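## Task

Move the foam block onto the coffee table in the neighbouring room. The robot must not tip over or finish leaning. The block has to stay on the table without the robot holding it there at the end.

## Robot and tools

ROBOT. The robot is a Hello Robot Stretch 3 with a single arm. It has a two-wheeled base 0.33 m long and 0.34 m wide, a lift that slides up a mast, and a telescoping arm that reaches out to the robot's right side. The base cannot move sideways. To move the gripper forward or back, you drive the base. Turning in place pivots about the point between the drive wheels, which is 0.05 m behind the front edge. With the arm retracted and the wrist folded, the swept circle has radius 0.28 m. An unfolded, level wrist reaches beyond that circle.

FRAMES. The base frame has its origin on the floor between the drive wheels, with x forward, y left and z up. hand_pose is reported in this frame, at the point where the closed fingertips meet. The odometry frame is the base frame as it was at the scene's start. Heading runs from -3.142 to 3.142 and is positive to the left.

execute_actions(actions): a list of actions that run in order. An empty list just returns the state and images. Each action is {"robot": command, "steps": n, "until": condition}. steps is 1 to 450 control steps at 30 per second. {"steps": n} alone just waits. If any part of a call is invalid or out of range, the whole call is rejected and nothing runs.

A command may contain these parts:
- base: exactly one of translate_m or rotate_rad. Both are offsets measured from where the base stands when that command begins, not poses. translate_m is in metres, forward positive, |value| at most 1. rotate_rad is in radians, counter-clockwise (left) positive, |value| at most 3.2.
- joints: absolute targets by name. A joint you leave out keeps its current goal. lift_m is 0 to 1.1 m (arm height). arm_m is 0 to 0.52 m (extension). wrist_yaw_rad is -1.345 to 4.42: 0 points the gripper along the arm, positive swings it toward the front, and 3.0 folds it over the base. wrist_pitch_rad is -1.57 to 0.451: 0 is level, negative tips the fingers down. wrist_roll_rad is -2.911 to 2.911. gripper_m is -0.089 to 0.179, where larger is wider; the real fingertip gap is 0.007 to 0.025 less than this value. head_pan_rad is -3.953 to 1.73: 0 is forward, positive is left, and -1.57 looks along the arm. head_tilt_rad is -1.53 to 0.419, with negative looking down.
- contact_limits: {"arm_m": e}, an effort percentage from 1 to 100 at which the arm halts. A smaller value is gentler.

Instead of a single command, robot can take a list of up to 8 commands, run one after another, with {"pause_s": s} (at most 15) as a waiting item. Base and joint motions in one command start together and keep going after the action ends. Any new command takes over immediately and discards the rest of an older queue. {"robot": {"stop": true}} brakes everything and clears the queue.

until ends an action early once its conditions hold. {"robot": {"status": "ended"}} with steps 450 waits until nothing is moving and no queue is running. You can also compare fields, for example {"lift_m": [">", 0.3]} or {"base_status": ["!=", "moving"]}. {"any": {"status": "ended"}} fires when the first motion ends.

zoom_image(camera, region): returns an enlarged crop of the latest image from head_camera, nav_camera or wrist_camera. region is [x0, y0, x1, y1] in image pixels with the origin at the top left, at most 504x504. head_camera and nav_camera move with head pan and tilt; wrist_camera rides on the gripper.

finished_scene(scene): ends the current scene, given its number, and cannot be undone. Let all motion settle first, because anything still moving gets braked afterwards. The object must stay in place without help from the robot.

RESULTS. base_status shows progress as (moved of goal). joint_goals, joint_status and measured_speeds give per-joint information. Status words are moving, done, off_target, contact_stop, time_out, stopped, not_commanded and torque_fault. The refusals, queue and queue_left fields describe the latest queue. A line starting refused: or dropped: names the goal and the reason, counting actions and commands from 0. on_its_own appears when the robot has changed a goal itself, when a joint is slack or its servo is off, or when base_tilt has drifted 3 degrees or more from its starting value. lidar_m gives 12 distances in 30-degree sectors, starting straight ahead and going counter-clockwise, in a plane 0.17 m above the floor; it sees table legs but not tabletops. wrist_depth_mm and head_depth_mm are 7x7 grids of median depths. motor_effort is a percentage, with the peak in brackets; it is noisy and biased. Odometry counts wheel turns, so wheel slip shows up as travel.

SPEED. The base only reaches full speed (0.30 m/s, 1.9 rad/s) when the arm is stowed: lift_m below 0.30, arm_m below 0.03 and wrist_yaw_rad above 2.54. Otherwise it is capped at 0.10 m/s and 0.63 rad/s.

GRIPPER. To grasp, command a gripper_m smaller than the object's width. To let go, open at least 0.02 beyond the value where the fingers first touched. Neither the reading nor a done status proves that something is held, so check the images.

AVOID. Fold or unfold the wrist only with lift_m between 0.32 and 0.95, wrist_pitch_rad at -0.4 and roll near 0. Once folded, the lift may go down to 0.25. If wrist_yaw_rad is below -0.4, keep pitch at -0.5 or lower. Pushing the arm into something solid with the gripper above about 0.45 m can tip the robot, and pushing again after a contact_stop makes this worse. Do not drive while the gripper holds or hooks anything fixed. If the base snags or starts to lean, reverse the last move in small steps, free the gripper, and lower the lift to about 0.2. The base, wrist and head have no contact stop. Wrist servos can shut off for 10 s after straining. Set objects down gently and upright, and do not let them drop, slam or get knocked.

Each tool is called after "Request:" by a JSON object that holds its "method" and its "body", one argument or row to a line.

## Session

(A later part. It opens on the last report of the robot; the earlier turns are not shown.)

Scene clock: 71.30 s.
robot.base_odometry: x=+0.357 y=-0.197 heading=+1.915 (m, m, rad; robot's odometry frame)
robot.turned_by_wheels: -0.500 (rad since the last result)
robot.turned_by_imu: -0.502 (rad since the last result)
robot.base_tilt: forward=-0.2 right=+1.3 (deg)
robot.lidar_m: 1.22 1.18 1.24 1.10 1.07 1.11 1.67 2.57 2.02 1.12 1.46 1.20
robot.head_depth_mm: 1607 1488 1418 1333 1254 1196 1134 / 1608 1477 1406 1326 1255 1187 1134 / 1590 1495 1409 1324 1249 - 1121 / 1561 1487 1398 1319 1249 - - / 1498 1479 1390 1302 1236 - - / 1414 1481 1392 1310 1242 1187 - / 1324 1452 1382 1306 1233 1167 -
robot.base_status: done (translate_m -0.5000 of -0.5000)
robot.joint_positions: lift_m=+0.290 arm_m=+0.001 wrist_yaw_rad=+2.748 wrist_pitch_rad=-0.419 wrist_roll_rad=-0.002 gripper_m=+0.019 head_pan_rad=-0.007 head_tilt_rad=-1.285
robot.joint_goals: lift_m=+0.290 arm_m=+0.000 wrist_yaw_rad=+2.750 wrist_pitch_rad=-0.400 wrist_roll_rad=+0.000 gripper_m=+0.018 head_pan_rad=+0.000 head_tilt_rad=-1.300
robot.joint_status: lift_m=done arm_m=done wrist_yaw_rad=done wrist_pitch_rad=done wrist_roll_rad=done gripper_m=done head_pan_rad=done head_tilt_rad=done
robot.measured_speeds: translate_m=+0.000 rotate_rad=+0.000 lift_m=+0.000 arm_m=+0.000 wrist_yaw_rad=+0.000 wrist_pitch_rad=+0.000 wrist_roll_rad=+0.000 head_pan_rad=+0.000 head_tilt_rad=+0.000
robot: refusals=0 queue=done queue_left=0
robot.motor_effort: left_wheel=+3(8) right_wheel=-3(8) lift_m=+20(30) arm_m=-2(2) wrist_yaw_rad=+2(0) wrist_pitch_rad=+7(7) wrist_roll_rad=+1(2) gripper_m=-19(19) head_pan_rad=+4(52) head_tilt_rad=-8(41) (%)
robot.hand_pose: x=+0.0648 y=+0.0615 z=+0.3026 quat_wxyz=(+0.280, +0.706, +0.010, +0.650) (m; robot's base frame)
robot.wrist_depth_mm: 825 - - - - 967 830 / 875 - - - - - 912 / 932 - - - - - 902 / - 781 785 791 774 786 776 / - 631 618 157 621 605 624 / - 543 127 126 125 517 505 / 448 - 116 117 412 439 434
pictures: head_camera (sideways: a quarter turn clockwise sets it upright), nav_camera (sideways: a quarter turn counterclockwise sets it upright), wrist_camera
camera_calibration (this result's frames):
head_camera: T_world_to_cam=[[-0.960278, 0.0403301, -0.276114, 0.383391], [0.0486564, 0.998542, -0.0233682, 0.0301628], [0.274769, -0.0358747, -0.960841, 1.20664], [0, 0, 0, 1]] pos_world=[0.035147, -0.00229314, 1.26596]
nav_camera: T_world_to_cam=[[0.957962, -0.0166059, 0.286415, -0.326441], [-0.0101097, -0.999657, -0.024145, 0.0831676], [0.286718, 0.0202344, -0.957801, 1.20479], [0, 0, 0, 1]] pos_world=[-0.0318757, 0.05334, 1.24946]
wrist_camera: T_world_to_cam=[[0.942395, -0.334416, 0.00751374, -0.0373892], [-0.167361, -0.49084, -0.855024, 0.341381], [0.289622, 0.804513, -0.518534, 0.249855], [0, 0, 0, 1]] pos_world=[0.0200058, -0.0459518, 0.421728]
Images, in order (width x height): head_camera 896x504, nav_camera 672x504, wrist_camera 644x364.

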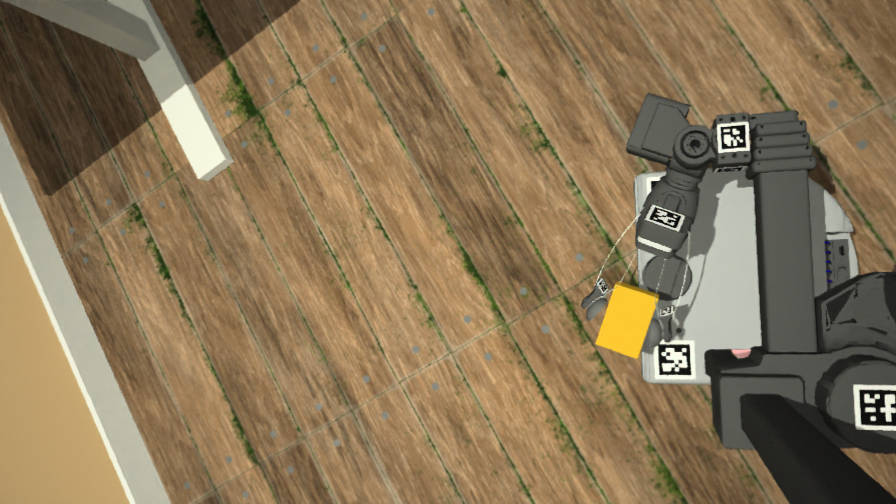

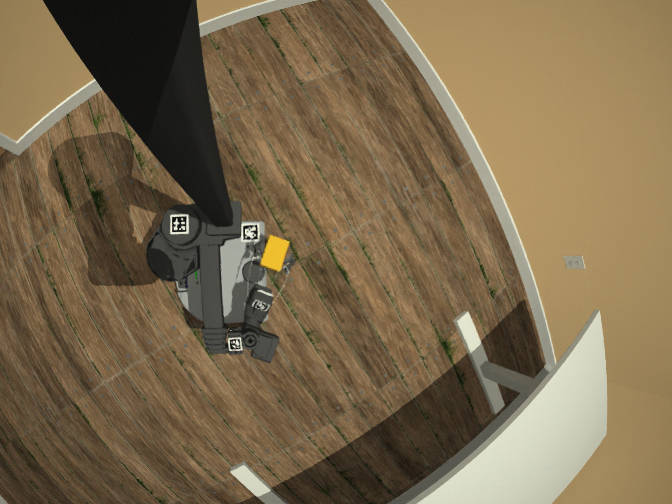

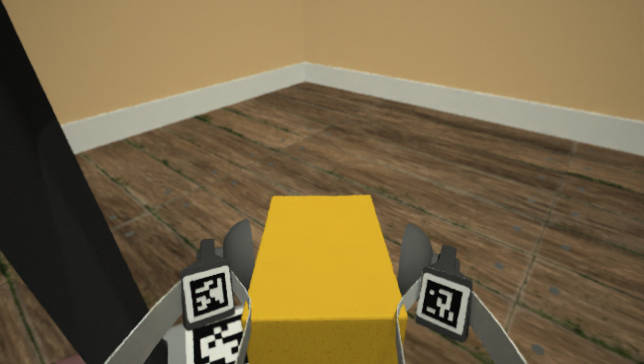

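Request:
{"method": "execute_actions", "body": {
  "actions": [
    {"robot":{"base":{"translate_m":-1.0},"joints":{"wrist_yaw_rad":2.98,"head_tilt_rad":-1.0}},"steps":300,"until":{"robot":{"translate_m":["<",-0.48]}}},
    {"robot":[{"base":{"translate_m":-1.0}},{"base":{"rotate_rad":2.06}}],"steps":400,"until":{"robot":{"status":"ended"}}}
  ]
}}

Scene clock: 82.03 s.
robot.base_odometry: x=+0.857 y=-1.593 heading=-2.308 (m, m, rad; robot's odometry frame)
robot.turned_by_wheels: +2.060 (rad since the last result)
robot.turned_by_imu: +2.056 (rad since the last result)
robot.base_tilt: forward=-0.1 right=+1.3 (deg)
robot.lidar_m: 0.43 0.45 0.60 1.23 1.32 1.77 2.17 1.86 2.60 1.54 0.62 0.45
robot.head_depth_mm: 387 462 573 756 1103 1221 1115 / 384 457 564 739 1073 1221 1123 / 380 452 558 726 1048 1221 1120 / 377 448 550 719 1025 1216 1101 / 374 444 543 705 1003 1207 1099 / 371 439 537 696 981 1207 1104 / 369 435 531 685 957 1204 1101
robot.base_status: done (rotate_rad +2.0599 of +2.0600)
robot.joint_positions: lift_m=+0.290 arm_m=+0.001 wrist_yaw_rad=+2.978 wrist_pitch_rad=-0.419 wrist_roll_rad=-0.002 gripper_m=+0.019 head_pan_rad=-0.007 head_tilt_rad=-1.000
robot.joint_goals: lift_m=+0.290 arm_m=+0.000 wrist_yaw_rad=+2.980 wrist_pitch_rad=-0.400 wrist_roll_rad=+0.000 gripper_m=+0.018 head_pan_rad=+0.000 head_tilt_rad=-1.000
robot.joint_status: lift_m=done arm_m=done wrist_yaw_rad=done wrist_pitch_rad=done wrist_roll_rad=done gripper_m=done head_pan_rad=done head_tilt_rad=done
robot.measured_speeds: translate_m=+0.000 rotate_rad=+0.000 lift_m=+0.000 arm_m=+0.000 wrist_yaw_rad=+0.000 wrist_pitch_rad=+0.000 wrist_roll_rad=+0.000 head_pan_rad=+0.000 head_tilt_rad=+0.000
robot: refusals=0 queue=done queue_left=0
robot.motor_effort: left_wheel=-4(11) right_wheel=+5(16) lift_m=+21(21) arm_m=-2(2) wrist_yaw_rad=+1(3) wrist_pitch_rad=+7(7) wrist_roll_rad=+2(2) gripper_m=-20(20) head_pan_rad=+4(4) head_tilt_rad=+0(25) (%)
robot.hand_pose: x=+0.0153 y=+0.0757 z=+0.3026 quat_wxyz=(+0.203, +0.700, +0.091, +0.678) (m; robot's base frame)
robot.wrist_depth_mm: - - - - 739 534 412 / - - - - 763 571 416 / - - - - 797 606 430 / 802 794 782 801 738 613 436 / 642 642 595 157 623 589 437 / 519 512 126 126 126 517 444 / 453 - 115 117 417 432 425
pictures: head_camera (sideways: a quarter turn clockwise sets it upright), nav_camera (sideways: a quarter turn counterclockwise sets it upright), wrist_camera
camera_calibration (this result's frames):
head_camera: T_world_to_cam=[[-0.844243, 0.0393077, -0.534518, 0.719247], [0.0532836, 0.998522, -0.0107287, 0.0136857], [0.533306, -0.0375387, -0.845089, 1.05471], [0, 0, 0, 1]] pos_world=[0.0440098, -0.00234519, 1.27592]
nav_camera: T_world_to_cam=[[0.83913, -0.0155653, 0.543709, -0.660839], [-0.00295486, -0.999706, -0.0240593, 0.0830213], [0.543923, 0.0185823, -0.838929, 1.0488], [0, 0, 0, 1]] pos_world=[-0.0156905, 0.0532217, 1.24117]
wrist_camera: T_world_to_cam=[[0.993848, -0.110494, 0.0075197, -0.00370076], [-0.0509076, -0.516083, -0.855024, 0.340196], [0.0983556, 0.849382, -0.518534, 0.252296], [0, 0, 0, 1]] pos_world=[-0.0038182, -0.0391353, 0.421728]
Images, in order (width x height): head_camera 896x504, nav_camera 672x504, wrist_camera 644x364.

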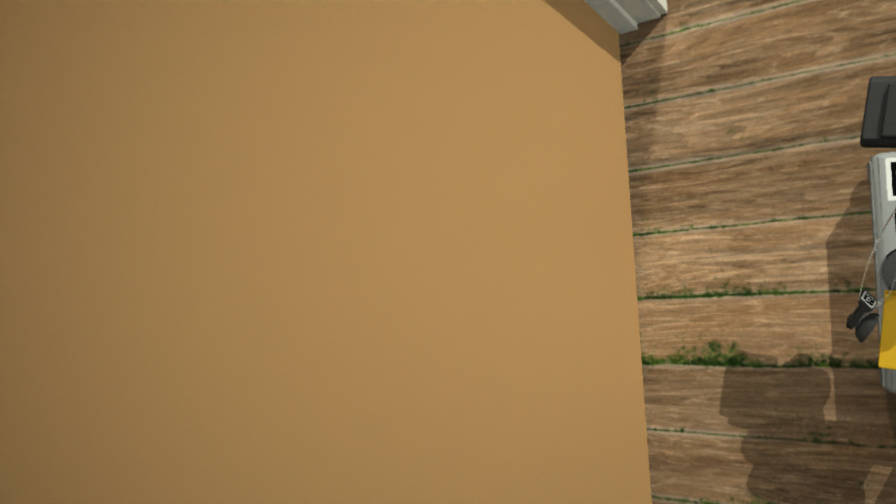

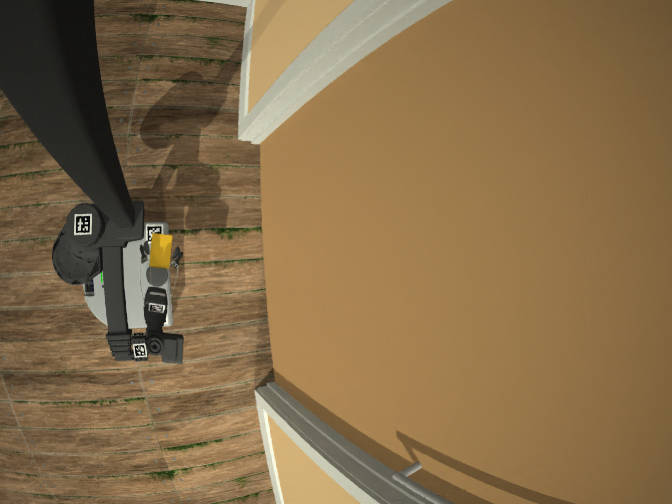

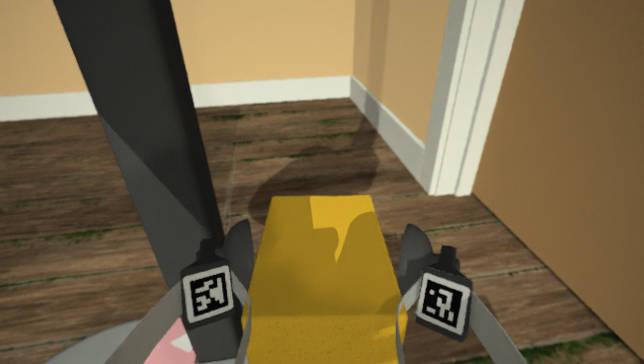

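Request:
{"method": "execute_actions", "body": {
  "actions": [
    {"robot":[{"base":{"rotate_rad":-0.12},"joints":{"wrist_pitch_rad":-0.58,"lift_m":0.295,"head_tilt_rad":-1.3}},{"base":{"translate_m":0.32},"joints":{"wrist_yaw_rad":3.1}}],"steps":400,"until":{"robot":{"status":"ended"}}}
  ]
}}

Scene clock: 89.33 s.
robot.base_odometry: x=+0.615 y=-1.802 heading=-2.428 (m, m, rad; robot's odometry frame)
robot.turned_by_wheels: -0.120 (rad since the last result)
robot.turned_by_imu: -0.116 (rad since the last result)
robot.base_tilt: forward=-0.2 right=+1.3 (deg)
robot.lidar_m: - - 0.15 0.30 1.34 1.66 2.48 2.14 2.66 0.46 0.20 0.15
robot.head_depth_mm: - - - 393 1220 1191 1133 / - - - 378 1226 1195 1126 / - - - 358 1083 - 1114 / - - - 348 896 - - / - - - 331 730 925 - / - - - 315 618 1191 - / - - - 308 534 1170 -
robot.base_status: done (translate_m +0.3200 of +0.3200)
robot.joint_positions: lift_m=+0.295 arm_m=+0.001 wrist_yaw_rad=+3.098 wrist_pitch_rad=-0.596 wrist_roll_rad=-0.002 gripper_m=+0.019 head_pan_rad=-0.007 head_tilt_rad=-1.285
robot.joint_goals: lift_m=+0.295 arm_m=+0.000 wrist_yaw_rad=+3.100 wrist_pitch_rad=-0.580 wrist_roll_rad=+0.000 gripper_m=+0.018 head_pan_rad=+0.000 head_tilt_rad=-1.300
robot.joint_status: lift_m=done arm_m=done wrist_yaw_rad=done wrist_pitch_rad=done wrist_roll_rad=done gripper_m=done head_pan_rad=done head_tilt_rad=done
robot.measured_speeds: translate_m=+0.000 rotate_rad=+0.000 lift_m=+0.000 arm_m=+0.000 wrist_yaw_rad=+0.000 wrist_pitch_rad=+0.000 wrist_roll_rad=+0.000 head_pan_rad=+0.000 head_tilt_rad=+0.000
robot: refusals=0 queue=done queue_left=0
robot.motor_effort: left_wheel=+2(12) right_wheel=-2(7) lift_m=+31(32) arm_m=-2(3) wrist_yaw_rad=+0(3) wrist_pitch_rad=+6(9) wrist_roll_rad=+2(2) gripper_m=-20(20) head_pan_rad=+4(4) head_tilt_rad=-7(31) (%)
robot.hand_pose: x=-0.0125 y=+0.0529 z=+0.2698 quat_wxyz=(+0.222, +0.679, +0.193, +0.672) (m; robot's base frame)
robot.wrist_depth_mm: - - - 542 293 181 131 / 982 946 - 617 313 188 133 / 768 740 - 682 322 192 137 / 617 593 612 594 341 198 140 / 531 527 533 156 296 204 143 / 456 - 126 126 126 210 145 / - - 115 117 299 200 149
pictures: head_camera (sideways: a quarter turn clockwise sets it upright), nav_camera (sideways: a quarter turn counterclockwise sets it upright), wrist_camera
camera_calibration (this result's frames):
head_camera: T_world_to_cam=[[-0.960432, 0.039898, -0.275642, 0.382778], [0.0481945, 0.998564, -0.0233887, 0.0301923], [0.274313, -0.0357477, -0.960976, 1.20682], [0, 0, 0, 1]] pos_world=[0.0351304, -0.00227992, 1.26594]
nav_camera: T_world_to_cam=[[0.95811, -0.0161748, 0.285944, -0.325829], [-0.00967077, -0.999662, -0.0241434, 0.0831628], [0.286238, 0.0203668, -0.957942, 1.20498], [0, 0, 0, 1]] pos_world=[-0.0319255, 0.053323, 1.24947]
wrist_camera: T_world_to_cam=[[0.999953, 0.00953971, -0.00185511, 0.0179298], [0.00490674, -0.660354, -0.750939, 0.279165], [-0.00838877, 0.750894, -0.66037, 0.299508], [0, 0, 0, 1]] pos_world=[-0.0167862, -0.0407215, 0.407455]
Images, in order (width x height): head_camera 896x504, nav_camera 672x504, wrist_camera 644x364.

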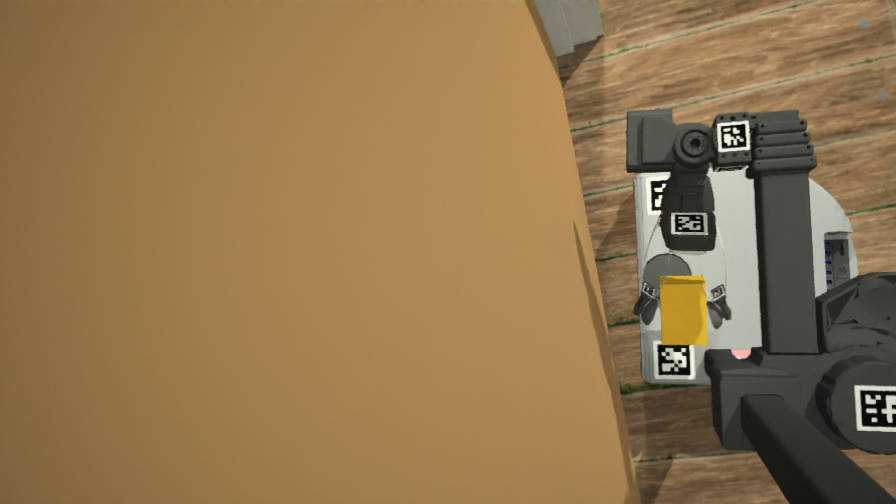

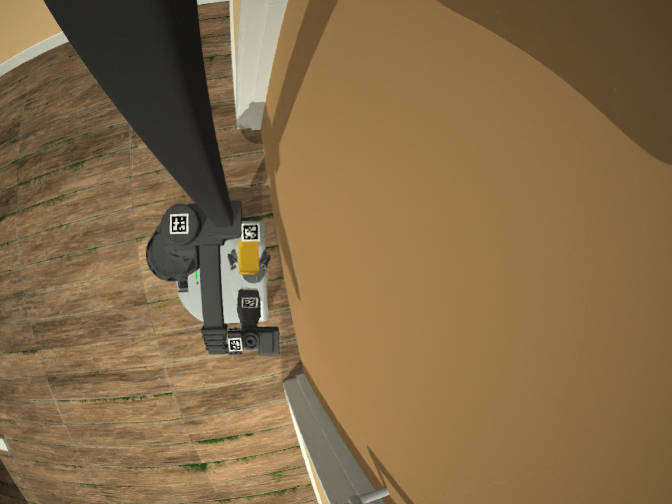

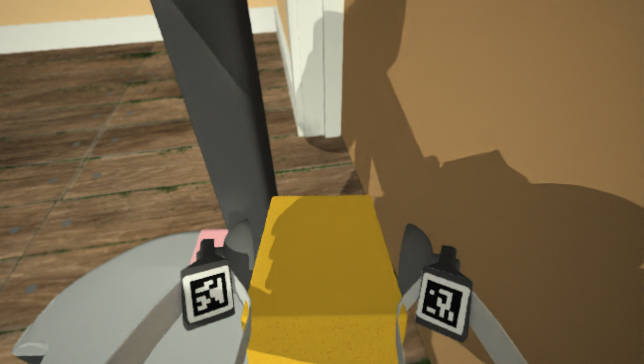

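Request:
{"method": "execute_actions", "body": {
  "actions": [
    {"robot":[{"base":{"translate_m":0.035},"joints":{"lift_m":0.315}},{"base":{"translate_m":0.08}}],"steps":150,"until":{"robot":{"status":"ended"}}}
  ]
}}

Scene clock: 94.30 s.
robot.base_odometry: x=+0.528 y=-1.877 heading=-2.428 (m, m, rad; robot's odometry frame)
robot.turned_by_wheels: +0.000 (rad since the last result)
robot.turned_by_imu: +0.009 (rad since the last result)
robot.base_tilt: forward=-0.1 right=+1.4 (deg)
robot.lidar_m: 0.15 - 0.15 0.22 0.58 1.69 2.59 2.24 2.63 0.43 0.30 0.16
robot.head_depth_mm: - - 348 738 1265 1192 1140 / - - 318 553 1256 1193 1129 / - - - 443 1233 - 1124 / - - - 380 1182 - 1111 / - - - 345 774 907 - / - - - 315 572 1193 - / - - - - 455 1160 -
robot.base_status: done (translate_m +0.0800 of +0.0800)
robot.joint_positions: lift_m=+0.315 arm_m=+0.001 wrist_yaw_rad=+3.098 wrist_pitch_rad=-0.596 wrist_roll_rad=-0.002 gripper_m=+0.019 head_pan_rad=-0.006 head_tilt_rad=-1.286
robot.joint_goals: lift_m=+0.315 arm_m=+0.000 wrist_yaw_rad=+3.100 wrist_pitch_rad=-0.580 wrist_roll_rad=+0.000 gripper_m=+0.018 head_pan_rad=+0.000 head_tilt_rad=-1.300
robot.joint_status: lift_m=done arm_m=done wrist_yaw_rad=done wrist_pitch_rad=done wrist_roll_rad=done gripper_m=done head_pan_rad=done head_tilt_rad=done
robot.measured_speeds: translate_m=+0.000 rotate_rad=+0.000 lift_m=+0.000 arm_m=+0.000 wrist_yaw_rad=+0.000 wrist_pitch_rad=+0.000 wrist_roll_rad=+0.000 head_pan_rad=+0.000 head_tilt_rad=+0.000
robot: refusals=0 queue=done queue_left=0
robot.motor_effort: left_wheel=+0(93) right_wheel=+0(8) lift_m=+30(31) arm_m=-2(2) wrist_yaw_rad=+1(0) wrist_pitch_rad=+6(6) wrist_roll_rad=+2(1) gripper_m=-18(20) head_pan_rad=+4(4) head_tilt_rad=-7(7) (%)
robot.hand_pose: x=-0.0126 y=+0.0528 z=+0.2897 quat_wxyz=(+0.222, +0.679, +0.193, +0.672) (m; robot's base frame)
robot.wrist_depth_mm: - - 554 387 231 164 126 / - - - 436 246 171 130 / 783 773 - 507 263 180 137 / 644 644 637 514 289 190 142 / 548 545 542 156 273 203 148 / 480 - 126 126 126 208 154 / 433 - 115 117 299 206 161
pictures: head_camera (sideways: a quarter turn clockwise sets it upright), nav_camera (sideways: a quarter turn counterclockwise sets it upright), wrist_camera
camera_calibration (this result's frames):
head_camera: T_world_to_cam=[[-0.960604, 0.0390059, -0.275171, 0.382166], [0.0472548, 0.998609, -0.0234092, 0.0302246], [0.273875, -0.0354901, -0.96111, 1.207], [0, 0, 0, 1]] pos_world=[0.0351149, -0.00225284, 1.26593]
nav_camera: T_world_to_cam=[[0.958264, -0.015285, 0.285475, -0.325219], [-0.00875335, -0.99967, -0.0241419, 0.0831552], [0.28575, 0.0206354, -0.958082, 1.20516], [0, 0, 0, 1]] pos_world=[-0.0320007, 0.0532878, 1.24949]
wrist_camera: T_world_to_cam=[[0.999949, 0.00993835, -0.00188919, 0.0180401], [0.00515, -0.660834, -0.750515, 0.293947], [-0.00870732, 0.750466, -0.660851, 0.312854], [0, 0, 0, 1]] pos_world=[-0.0168289, -0.0407157, 0.427395]
Images, in order (width x height): head_camera 896x504, nav_camera 672x504, wrist_camera 644x364.

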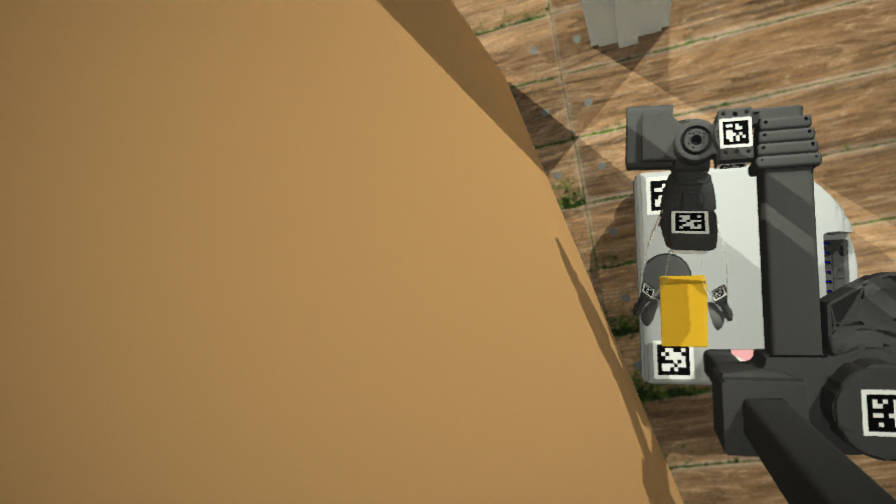

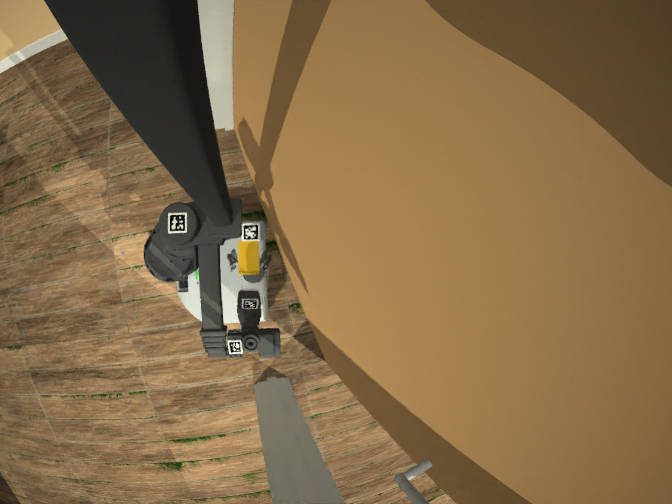

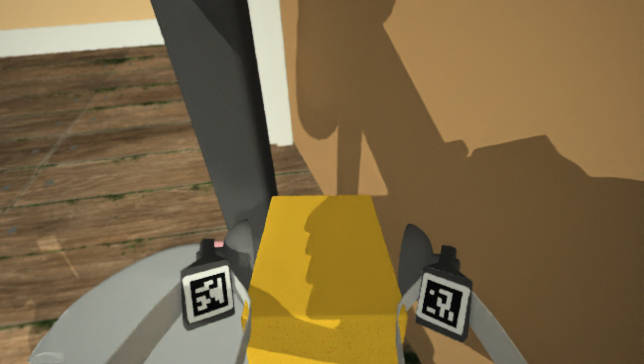

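Request:
{"method": "execute_actions", "body": {
  "actions": [
    {"robot":[{"base":{"rotate_rad":0.15},"joints":{"head_tilt_rad":-0.7,"head_pan_rad":-0.5}},{"base":{"translate_m":0.5}}],"steps":300,"until":{"robot":{"status":"ended"}}}
  ]
}}

Scene clock: 103.47 s.
robot.base_odometry: x=+0.203 y=-2.257 heading=-2.278 (m, m, rad; robot's odometry frame)
robot.turned_by_wheels: +0.150 (rad since the last result)
robot.turned_by_imu: +0.167 (rad since the last result)
robot.base_tilt: forward=-0.2 right=+1.4 (deg)
robot.lidar_m: 0.22 0.17 0.17 0.18 0.27 1.94 2.71 0.64 0.64 1.80 2.11 1.72
robot.head_depth_mm: 1957 2244 2493 2010 1629 1375 1184 / 1834 2098 2385 1979 1640 1372 1190 / 1736 1976 2257 1987 1632 1370 1186 / 1636 1847 2126 1972 1621 1363 1194 / 1551 1747 1968 1980 1621 1363 1185 / 1483 1649 1834 1966 1544 448 675 / 1417 1563 1732 1098 407 443 461
robot.base_status: done (translate_m +0.5000 of +0.5000)
robot.joint_positions: lift_m=+0.315 arm_m=+0.001 wrist_yaw_rad=+3.099 wrist_pitch_rad=-0.597 wrist_roll_rad=-0.002 gripper_m=+0.019 head_pan_rad=-0.494 head_tilt_rad=-0.703
robot.joint_goals: lift_m=+0.315 arm_m=+0.000 wrist_yaw_rad=+3.100 wrist_pitch_rad=-0.580 wrist_roll_rad=+0.000 gripper_m=+0.018 head_pan_rad=-0.500 head_tilt_rad=-0.700
robot.joint_status: lift_m=done arm_m=done wrist_yaw_rad=done wrist_pitch_rad=done wrist_roll_rad=done gripper_m=done head_pan_rad=done head_tilt_rad=done
robot.measured_speeds: translate_m=+0.000 rotate_rad=+0.000 lift_m=+0.000 arm_m=+0.000 wrist_yaw_rad=+0.000 wrist_pitch_rad=+0.000 wrist_roll_rad=+0.000 head_pan_rad=+0.000 head_tilt_rad=+0.000
robot: refusals=0 queue=done queue_left=0
robot.motor_effort: left_wheel=-1(90) right_wheel=+1(15) lift_m=+29(30) arm_m=-2(1) wrist_yaw_rad=+0(1) wrist_pitch_rad=+6(6) wrist_roll_rad=+2(2) gripper_m=-19(19) head_pan_rad=-4(41) head_tilt_rad=+1(38) (%)
robot.hand_pose: x=-0.0127 y=+0.0528 z=+0.2896 quat_wxyz=(+0.222, +0.679, +0.194, +0.672) (m; robot's base frame)
robot.wrist_depth_mm: 529 390 272 236 199 172 151 / 647 461 - 264 219 185 161 / 765 565 - 298 242 202 174 / 648 621 547 330 271 223 188 / 532 538 540 156 288 248 207 / 476 - 126 126 126 274 228 / 430 - 115 117 384 304 253
pictures: head_camera (sideways: a quarter turn clockwise sets it upright), nav_camera (sideways: a quarter turn counterclockwise sets it upright), wrist_camera
camera_calibration (this result's frames):
head_camera: T_world_to_cam=[[-0.556932, 0.337976, -0.758682, 1.00958], [0.515399, 0.856943, 0.00340562, -0.00753316], [0.651299, -0.389128, -0.651452, 0.802183], [0, 0, 0, 1]] pos_world=[0.043692, -0.0226083, 1.28856]
nav_camera: T_world_to_cam=[[0.561357, -0.313434, 0.765923, -0.948698], [-0.464443, -0.885332, -0.0219017, 0.0830364], [0.684961, -0.343433, -0.642559, 0.792573], [0, 0, 0, 1]] pos_world=[0.0282416, 0.0483565, 1.23772]
wrist_camera: T_world_to_cam=[[0.999946, 0.0102262, -0.00191147, 0.0180918], [0.0053273, -0.661152, -0.750233, 0.293811], [-0.00893579, 0.750182, -0.661171, 0.312954], [0, 0, 0, 1]] pos_world=[-0.0168596, -0.0407038, 0.427377]
Images, in order (width x height): head_camera 896x504, nav_camera 672x504, wrist_camera 644x364.

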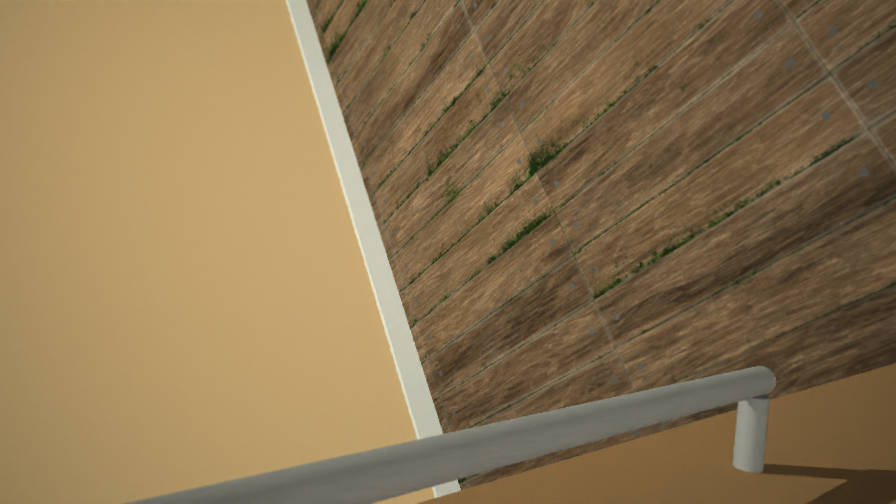

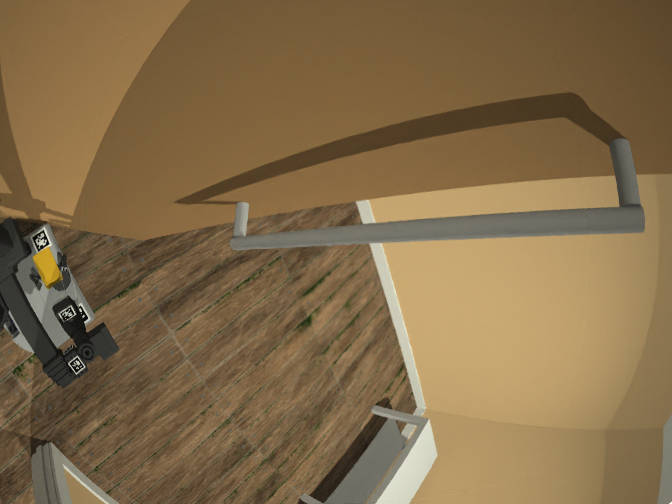

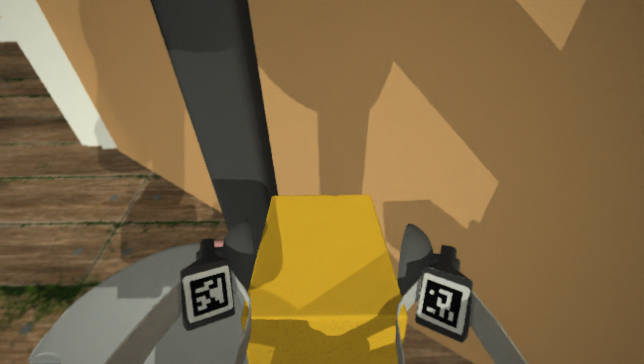

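Request:
{"method": "execute_actions", "body": {
  "actions": [
    {"robot":{"base":{"rotate_rad":-1.15},"joints":{"head_tilt_rad":-0.9,"head_pan_rad":0.3}},"steps":300,"until":{"robot":{"rotate_rad":["<",-0.95]}}},
    {"robot":{"joints":{"lift_m":0.293}},"steps":300,"until":{"robot":{"status":"ended"}}}
  ]
}}

Scene clock: 111.33 s.
robot.base_odometry: x=+0.203 y=-2.257 heading=+2.855 (m, m, rad; robot's odometry frame)
robot.turned_by_wheels: -1.150 (rad since the last result)
robot.turned_by_imu: -1.151 (rad since the last result)
robot.base_tilt: forward=-0.2 right=+1.3 (deg)
robot.lidar_m: 2.10 1.77 0.38 0.26 0.24 0.24 0.31 0.68 3.07 0.68 0.64 1.38
robot.head_depth_mm: 2065 2156 1976 1661 1437 1268 1123 / 2073 2282 1968 1654 1431 1260 1124 / 2555 2288 1971 1664 1433 1257 1125 / 2371 2400 1933 1635 1419 1256 1116 / 2116 2281 1943 1647 1427 1241 1116 / 1908 2174 1935 1644 1429 1251 1117 / 1747 1938 1946 1637 1415 1246 1120
robot.base_status: done (rotate_rad -1.1499 of -1.1500)
robot.joint_positions: lift_m=+0.293 arm_m=+0.000 wrist_yaw_rad=+3.099 wrist_pitch_rad=-0.597 wrist_roll_rad=-0.002 gripper_m=+0.019 head_pan_rad=+0.294 head_tilt_rad=-0.891
robot.joint_goals: lift_m=+0.293 arm_m=+0.000 wrist_yaw_rad=+3.100 wrist_pitch_rad=-0.580 wrist_roll_rad=+0.000 gripper_m=+0.018 head_pan_rad=+0.300 head_tilt_rad=-0.900
robot.joint_status: lift_m=done arm_m=done wrist_yaw_rad=done wrist_pitch_rad=done wrist_roll_rad=done gripper_m=done head_pan_rad=done head_tilt_rad=done
robot.measured_speeds: translate_m=+0.000 rotate_rad=+0.000 lift_m=+0.000 arm_m=+0.000 wrist_yaw_rad=+0.000 wrist_pitch_rad=+0.000 wrist_roll_rad=+0.000 head_pan_rad=+0.000 head_tilt_rad=+0.000
robot: refusals=0 queue=done queue_left=0
robot.motor_effort: left_wheel=+2(30) right_wheel=-3(23) lift_m=+21(30) arm_m=-1(2) wrist_yaw_rad=+0(1) wrist_pitch_rad=+6(6) wrist_roll_rad=+2(2) gripper_m=-20(20) head_pan_rad=+4(53) head_tilt_rad=-5(23) (%)
robot.hand_pose: x=-0.0128 y=+0.0527 z=+0.2679 quat_wxyz=(+0.222, +0.679, +0.194, +0.672) (m; robot's base frame)
robot.wrist_depth_mm: 199 216 274 310 387 - - / 210 236 - 346 447 920 905 / 224 256 - 389 538 729 701 / 243 279 317 422 566 586 600 / 260 301 335 156 501 496 494 / 277 - 126 126 125 437 433 / - - 115 117 369 385 383
pictures: head_camera (sideways: a quarter turn clockwise sets it upright), nav_camera (sideways: a quarter turn counterclockwise sets it upright), wrist_camera
camera_calibration (this result's frames):
head_camera: T_world_to_cam=[[-0.757143, -0.193987, -0.623782, 0.83501], [-0.243886, 0.969788, -0.00556265, 0.00877393], [0.606015, 0.14792, -0.781579, 0.971694], [0, 0, 0, 1]] pos_world=[0.0455009, 0.00973958, 1.28037]
nav_camera: T_world_to_cam=[[0.744297, 0.214869, 0.63234, -0.775732], [0.295665, -0.955002, -0.023504, 0.0804802], [0.598836, 0.204455, -0.774334, 0.964482], [0, 0, 0, 1]] pos_world=[-0.0239866, 0.0463463, 1.23925]
wrist_camera: T_world_to_cam=[[0.99994, 0.0107778, -0.00193791, 0.0181415], [0.00567602, -0.661455, -0.749963, 0.2775], [-0.00936481, 0.749907, -0.661476, 0.298736], [0, 0, 0, 1]] pos_world=[-0.0169179, -0.0406658, 0.405757]
Images, in order (width x height): head_camera 896x504, nav_camera 672x504, wrist_camera 644x364.

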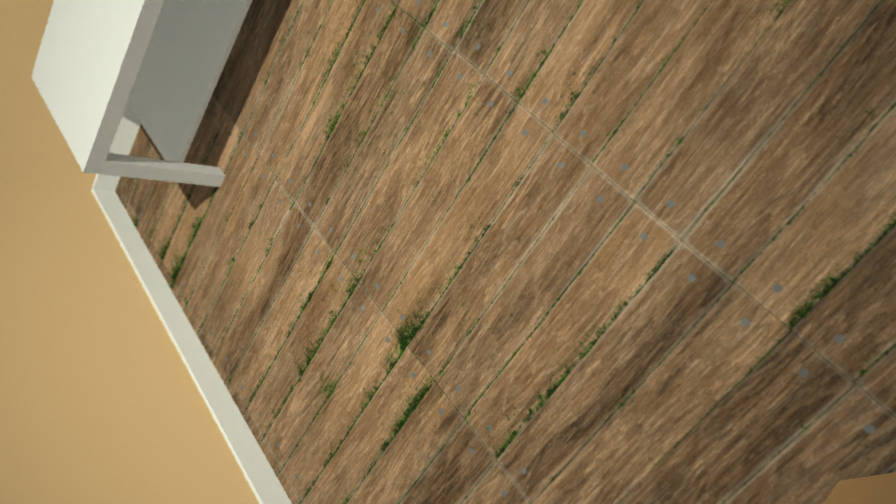

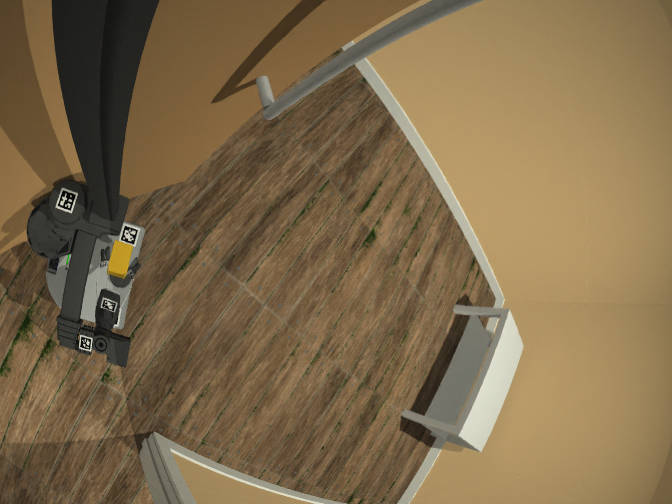

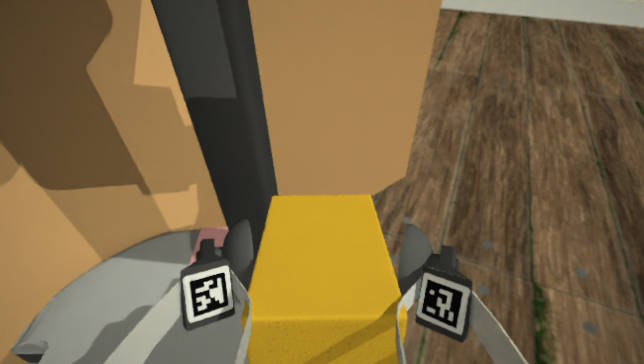

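Request:
{"method": "execute_actions", "body": {
  "actions": [
    {"robot":{"base":{"translate_m":1.0},"joints":{"head_tilt_rad":-1.0,"head_pan_rad":-1.4,"wrist_yaw_rad":2.7}},"steps":300,"until":{"robot":{"translate_m":[">",0.5]}}},
    {"robot":[{"base":{"translate_m":1.0},"joints":{"wrist_pitch_rad":-0.4}},{"base":{"rotate_rad":1.09}}],"steps":400,"until":{"robot":{"queue_left":["=",0],"rotate_rad":[">",0.8]}}},
    {"robot":{"joints":{"lift_m":0.52}},"steps":300,"until":{"robot":{"lift_m":[">",0.36]}}},
    {"robot":{"joints":{"wrist_yaw_rad":0.0}},"steps":300,"until":{"robot":{"status":"ended"}}}
  ]
}}

Scene clock: 127.40 s.
robot.base_odometry: x=-1.238 y=-1.832 heading=-2.339 (m, m, rad; robot's odometry frame)
robot.turned_by_wheels: +1.090 (rad since the last result)
robot.turned_by_imu: +1.104 (rad since the last result)
robot.base_tilt: forward=-0.2 right=+1.2 (deg)
robot.lidar_m: 1.01 1.05 1.39 1.41 1.49 1.16 1.11 1.14 0.55 1.08 1.05 0.63
robot.head_depth_mm: 979 1143 1151 999 932 1216 1108 / 991 1166 1140 997 1181 1259 - / 1001 1181 1147 994 911 - - / 1009 1199 1133 992 1187 1219 - / 1029 1212 1134 988 1219 1223 1100 / 1036 1227 1133 982 1279 1202 1094 / 1045 1245 1121 987 1241 1199 1101
robot.base_status: done (rotate_rad +1.0899 of +1.0900)
robot.joint_positions: lift_m=+0.520 arm_m=+0.001 wrist_yaw_rad=+0.003 wrist_pitch_rad=-0.422 wrist_roll_rad=-0.002 gripper_m=+0.019 head_pan_rad=-1.393 head_tilt_rad=-0.988
robot.joint_goals: lift_m=+0.520 arm_m=+0.000 wrist_yaw_rad=+0.000 wrist_pitch_rad=-0.400 wrist_roll_rad=+0.000 gripper_m=+0.018 head_pan_rad=-1.400 head_tilt_rad=-1.000
robot.joint_status: lift_m=done arm_m=done wrist_yaw_rad=done wrist_pitch_rad=done wrist_roll_rad=done gripper_m=done head_pan_rad=done head_tilt_rad=done
robot.measured_speeds: translate_m=+0.000 rotate_rad=+0.000 lift_m=+0.000 arm_m=+0.000 wrist_yaw_rad=+0.000 wrist_pitch_rad=+0.000 wrist_roll_rad=+0.000 head_pan_rad=+0.000 head_tilt_rad=+0.000
robot: refusals=0 queue=done queue_left=0
robot.motor_effort: left_wheel=-4(11) right_wheel=+3(11) lift_m=+31(32) arm_m=-1(1) wrist_yaw_rad=-2(3) wrist_pitch_rad=+8(9) wrist_roll_rad=+2(2) gripper_m=-19(19) head_pan_rad=-4(53) head_tilt_rad=-6(18) (%)
robot.hand_pose: x=-0.0209 y=-0.3694 z=+0.5315 quat_wxyz=(+0.693, +0.149, -0.690, -0.147) (m; robot's base frame)
robot.wrist_depth_mm: 740 742 738 732 738 745 745 / 813 772 792 805 781 792 817 / 529 523 508 504 504 497 930 / 384 376 378 373 374 371 369 / 303 300 301 157 299 290 294 / 274 273 126 126 125 277 276 / 527 526 498 117 492 516 353
pictures: head_camera (sideways: a quarter turn clockwise sets it upright), nav_camera (sideways: a quarter turn counterclockwise sets it upright), wrist_camera
camera_calibration (this result's frames):
head_camera: T_world_to_cam=[[-0.114718, 0.830854, -0.544538, 0.727851], [0.991433, 0.130223, -0.0101731, 0.00723978], [0.0624588, -0.54104, -0.838675, 1.04924], [0, 0, 0, 1]] pos_world=[0.010786, -0.0380005, 1.27639]
nav_camera: T_world_to_cam=[[0.137105, -0.821375, 0.553666, -0.669528], [-0.983314, -0.180323, -0.024013, 0.0889416], [0.119562, -0.541135, -0.832393, 1.04289], [0, 0, 0, 1]] pos_world=[0.0545632, 0.0304487, 1.24092]
wrist_camera: T_world_to_cam=[[-0.998423, -0.05565, 0.00735902, -0.0399385], [-0.035264, 0.519803, -0.853558, 0.686546], [0.0436753, -0.852472, -0.520946, 0.124121], [0, 0, 0, 1]] pos_world=[-0.0210862, -0.253282, 0.650962]
Images, in order (width x height): head_camera 896x504, nav_camera 672x504, wrist_camera 644x364.

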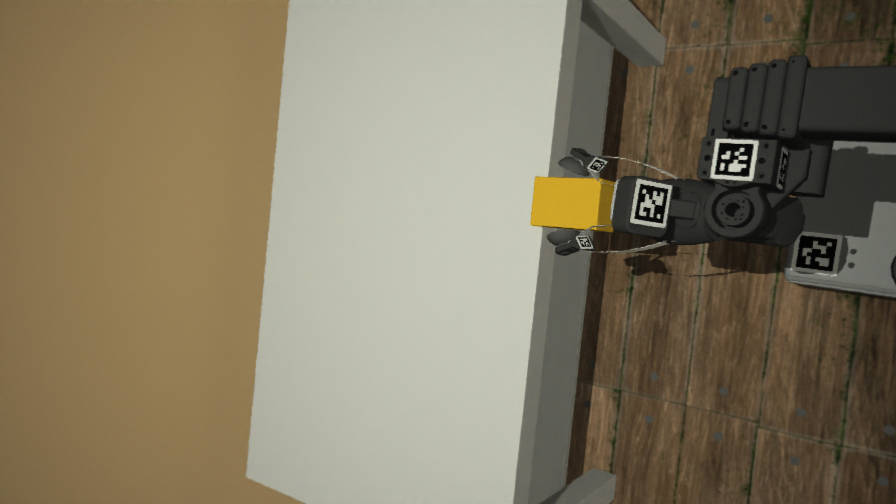

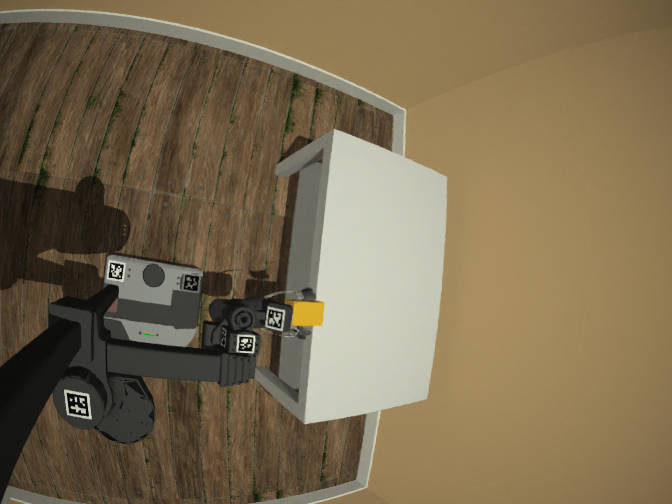

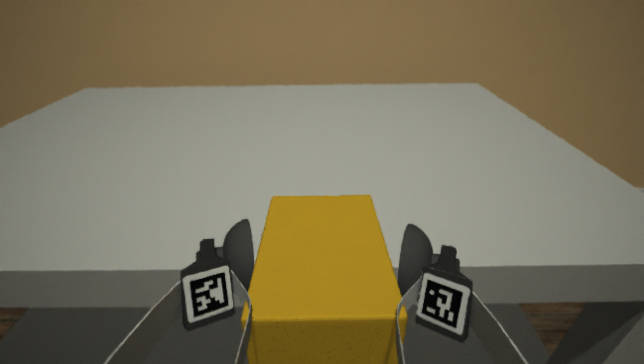

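Request:
{"method": "execute_actions", "body": {
  "actions": [
    {"robot":{"joints":{"arm_m":0.26,"lift_m":0.495}},"steps":300,"until":{"robot":{"arm_m":[">",0.22]}}},
    {"robot":[{"joints":{"arm_m":0.26,"lift_m":0.468}},{"joints":{"gripper_m":0.12}},{"joints":{"lift_m":0.53}}],"steps":300,"until":{"robot":{"status":"ended"}}}
  ]
}}

Scene clock: 135.03 s.
robot.base_odometry: x=-1.238 y=-1.832 heading=-2.339 (m, m, rad; robot's odometry frame)
robot.turned_by_wheels: +0.000 (rad since the last result)
robot.turned_by_imu: +0.002 (rad since the last result)
robot.base_tilt: forward=-0.2 right=+1.4 (deg)
robot.lidar_m: 1.01 1.04 1.39 1.41 1.49 1.16 1.11 1.14 0.55 1.08 1.05 0.64
robot.head_depth_mm: 976 1158 1150 996 927 1212 1108 / 989 1166 1145 1037 - - - / 996 1186 1131 - 1205 1213 1149 / 1013 1195 1138 990 1222 1219 - / 1020 1219 1131 990 1209 1215 1107 / 1036 1231 1122 984 1286 1209 1104 / 1049 1237 1123 982 1235 1205 1093
robot.base_status: done (rotate_rad +1.0899 of +1.0900)
robot.joint_positions: lift_m=+0.530 arm_m=+0.260 wrist_yaw_rad=+0.002 wrist_pitch_rad=-0.419 wrist_roll_rad=-0.002 gripper_m=+0.120 head_pan_rad=-1.393 head_tilt_rad=-0.988
robot.joint_goals: lift_m=+0.530 arm_m=+0.260 wrist_yaw_rad=+0.000 wrist_pitch_rad=-0.400 wrist_roll_rad=+0.000 gripper_m=+0.120 head_pan_rad=-1.400 head_tilt_rad=-1.000
robot.joint_status: lift_m=done arm_m=done wrist_yaw_rad=done wrist_pitch_rad=done wrist_roll_rad=done gripper_m=done head_pan_rad=done head_tilt_rad=done
robot.measured_speeds: translate_m=+0.000 rotate_rad=+0.000 lift_m=+0.000 arm_m=+0.000 wrist_yaw_rad=+0.000 wrist_pitch_rad=+0.000 wrist_roll_rad=+0.000 head_pan_rad=+0.000 head_tilt_rad=+0.000
robot: refusals=0 queue=done queue_left=0
robot.motor_effort: left_wheel=-3(4) right_wheel=+3(3) lift_m=+31(32) arm_m=+3(3) wrist_yaw_rad=-2(2) wrist_pitch_rad=+7(8) wrist_roll_rad=+1(1) gripper_m=+0(80) head_pan_rad=-3(4) head_tilt_rad=-7(6) (%)
robot.hand_pose: x=-0.0212 y=-0.6288 z=+0.5421 quat_wxyz=(+0.693, +0.148, -0.690, -0.147) (m; robot's base frame)
robot.wrist_depth_mm: 519 502 518 512 519 517 517 / 556 566 563 567 564 565 566 / 576 593 587 588 578 588 623 / 398 396 398 394 391 384 403 / 315 313 318 313 309 309 309 / 263 271 260 203 259 261 255 / 227 215 224 174 215 216 219
pictures: head_camera (sideways: a quarter turn clockwise sets it upright), nav_camera (sideways: a quarter turn counterclockwise sets it upright), wrist_camera
camera_calibration (this result's frames):
head_camera: T_world_to_cam=[[-0.114719, 0.830854, -0.544538, 0.727851], [0.991433, 0.130223, -0.0101731, 0.00723978], [0.0624589, -0.54104, -0.838675, 1.04924], [0, 0, 0, 1]] pos_world=[0.010786, -0.0380005, 1.27639]
nav_camera: T_world_to_cam=[[0.137105, -0.821375, 0.553665, -0.669528], [-0.983314, -0.180323, -0.024013, 0.0889416], [0.119562, -0.541135, -0.832393, 1.04289], [0, 0, 0, 1]] pos_world=[0.0545631, 0.0304487, 1.24092]
wrist_camera: T_world_to_cam=[[-0.998493, -0.0543692, 0.00749877, -0.0540105], [-0.0346039, 0.517588, -0.85493, 0.829835], [0.0426006, -0.853901, -0.518689, -0.0936899], [0, 0, 0, 1]] pos_world=[-0.0212223, -0.512451, 0.66126]
Images, in order (width x height): head_camera 896x504, nav_camera 672x504, wrist_camera 644x364.

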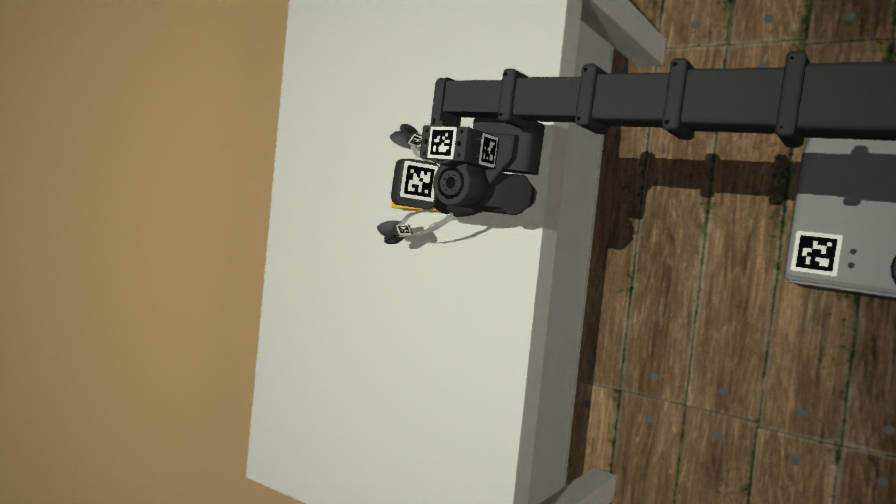

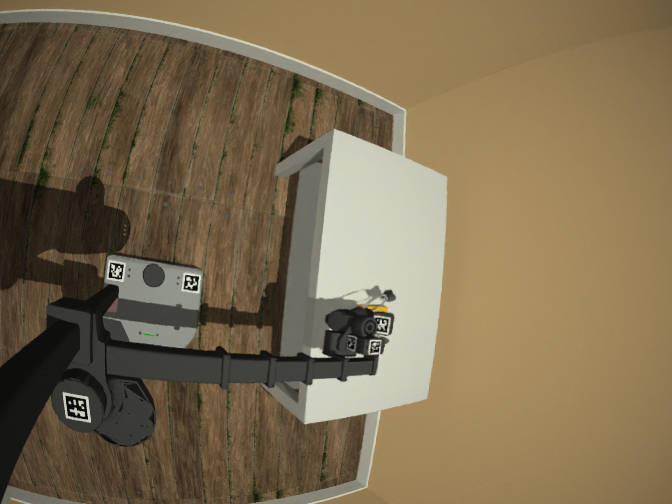

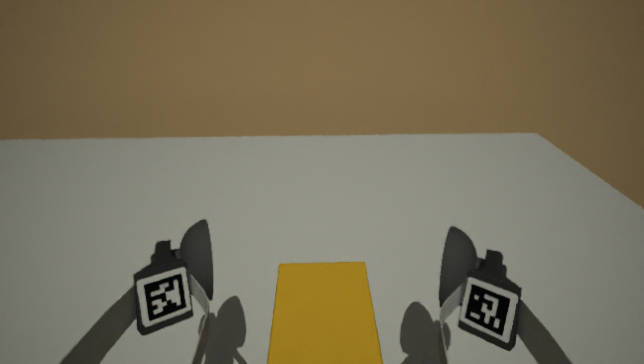

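The block is resting on the coffee table and the gripper is clear of it.

Request:
{"method": "finished_scene", "body": {
  "scene": 1
}}

The scene is finished: the task was done.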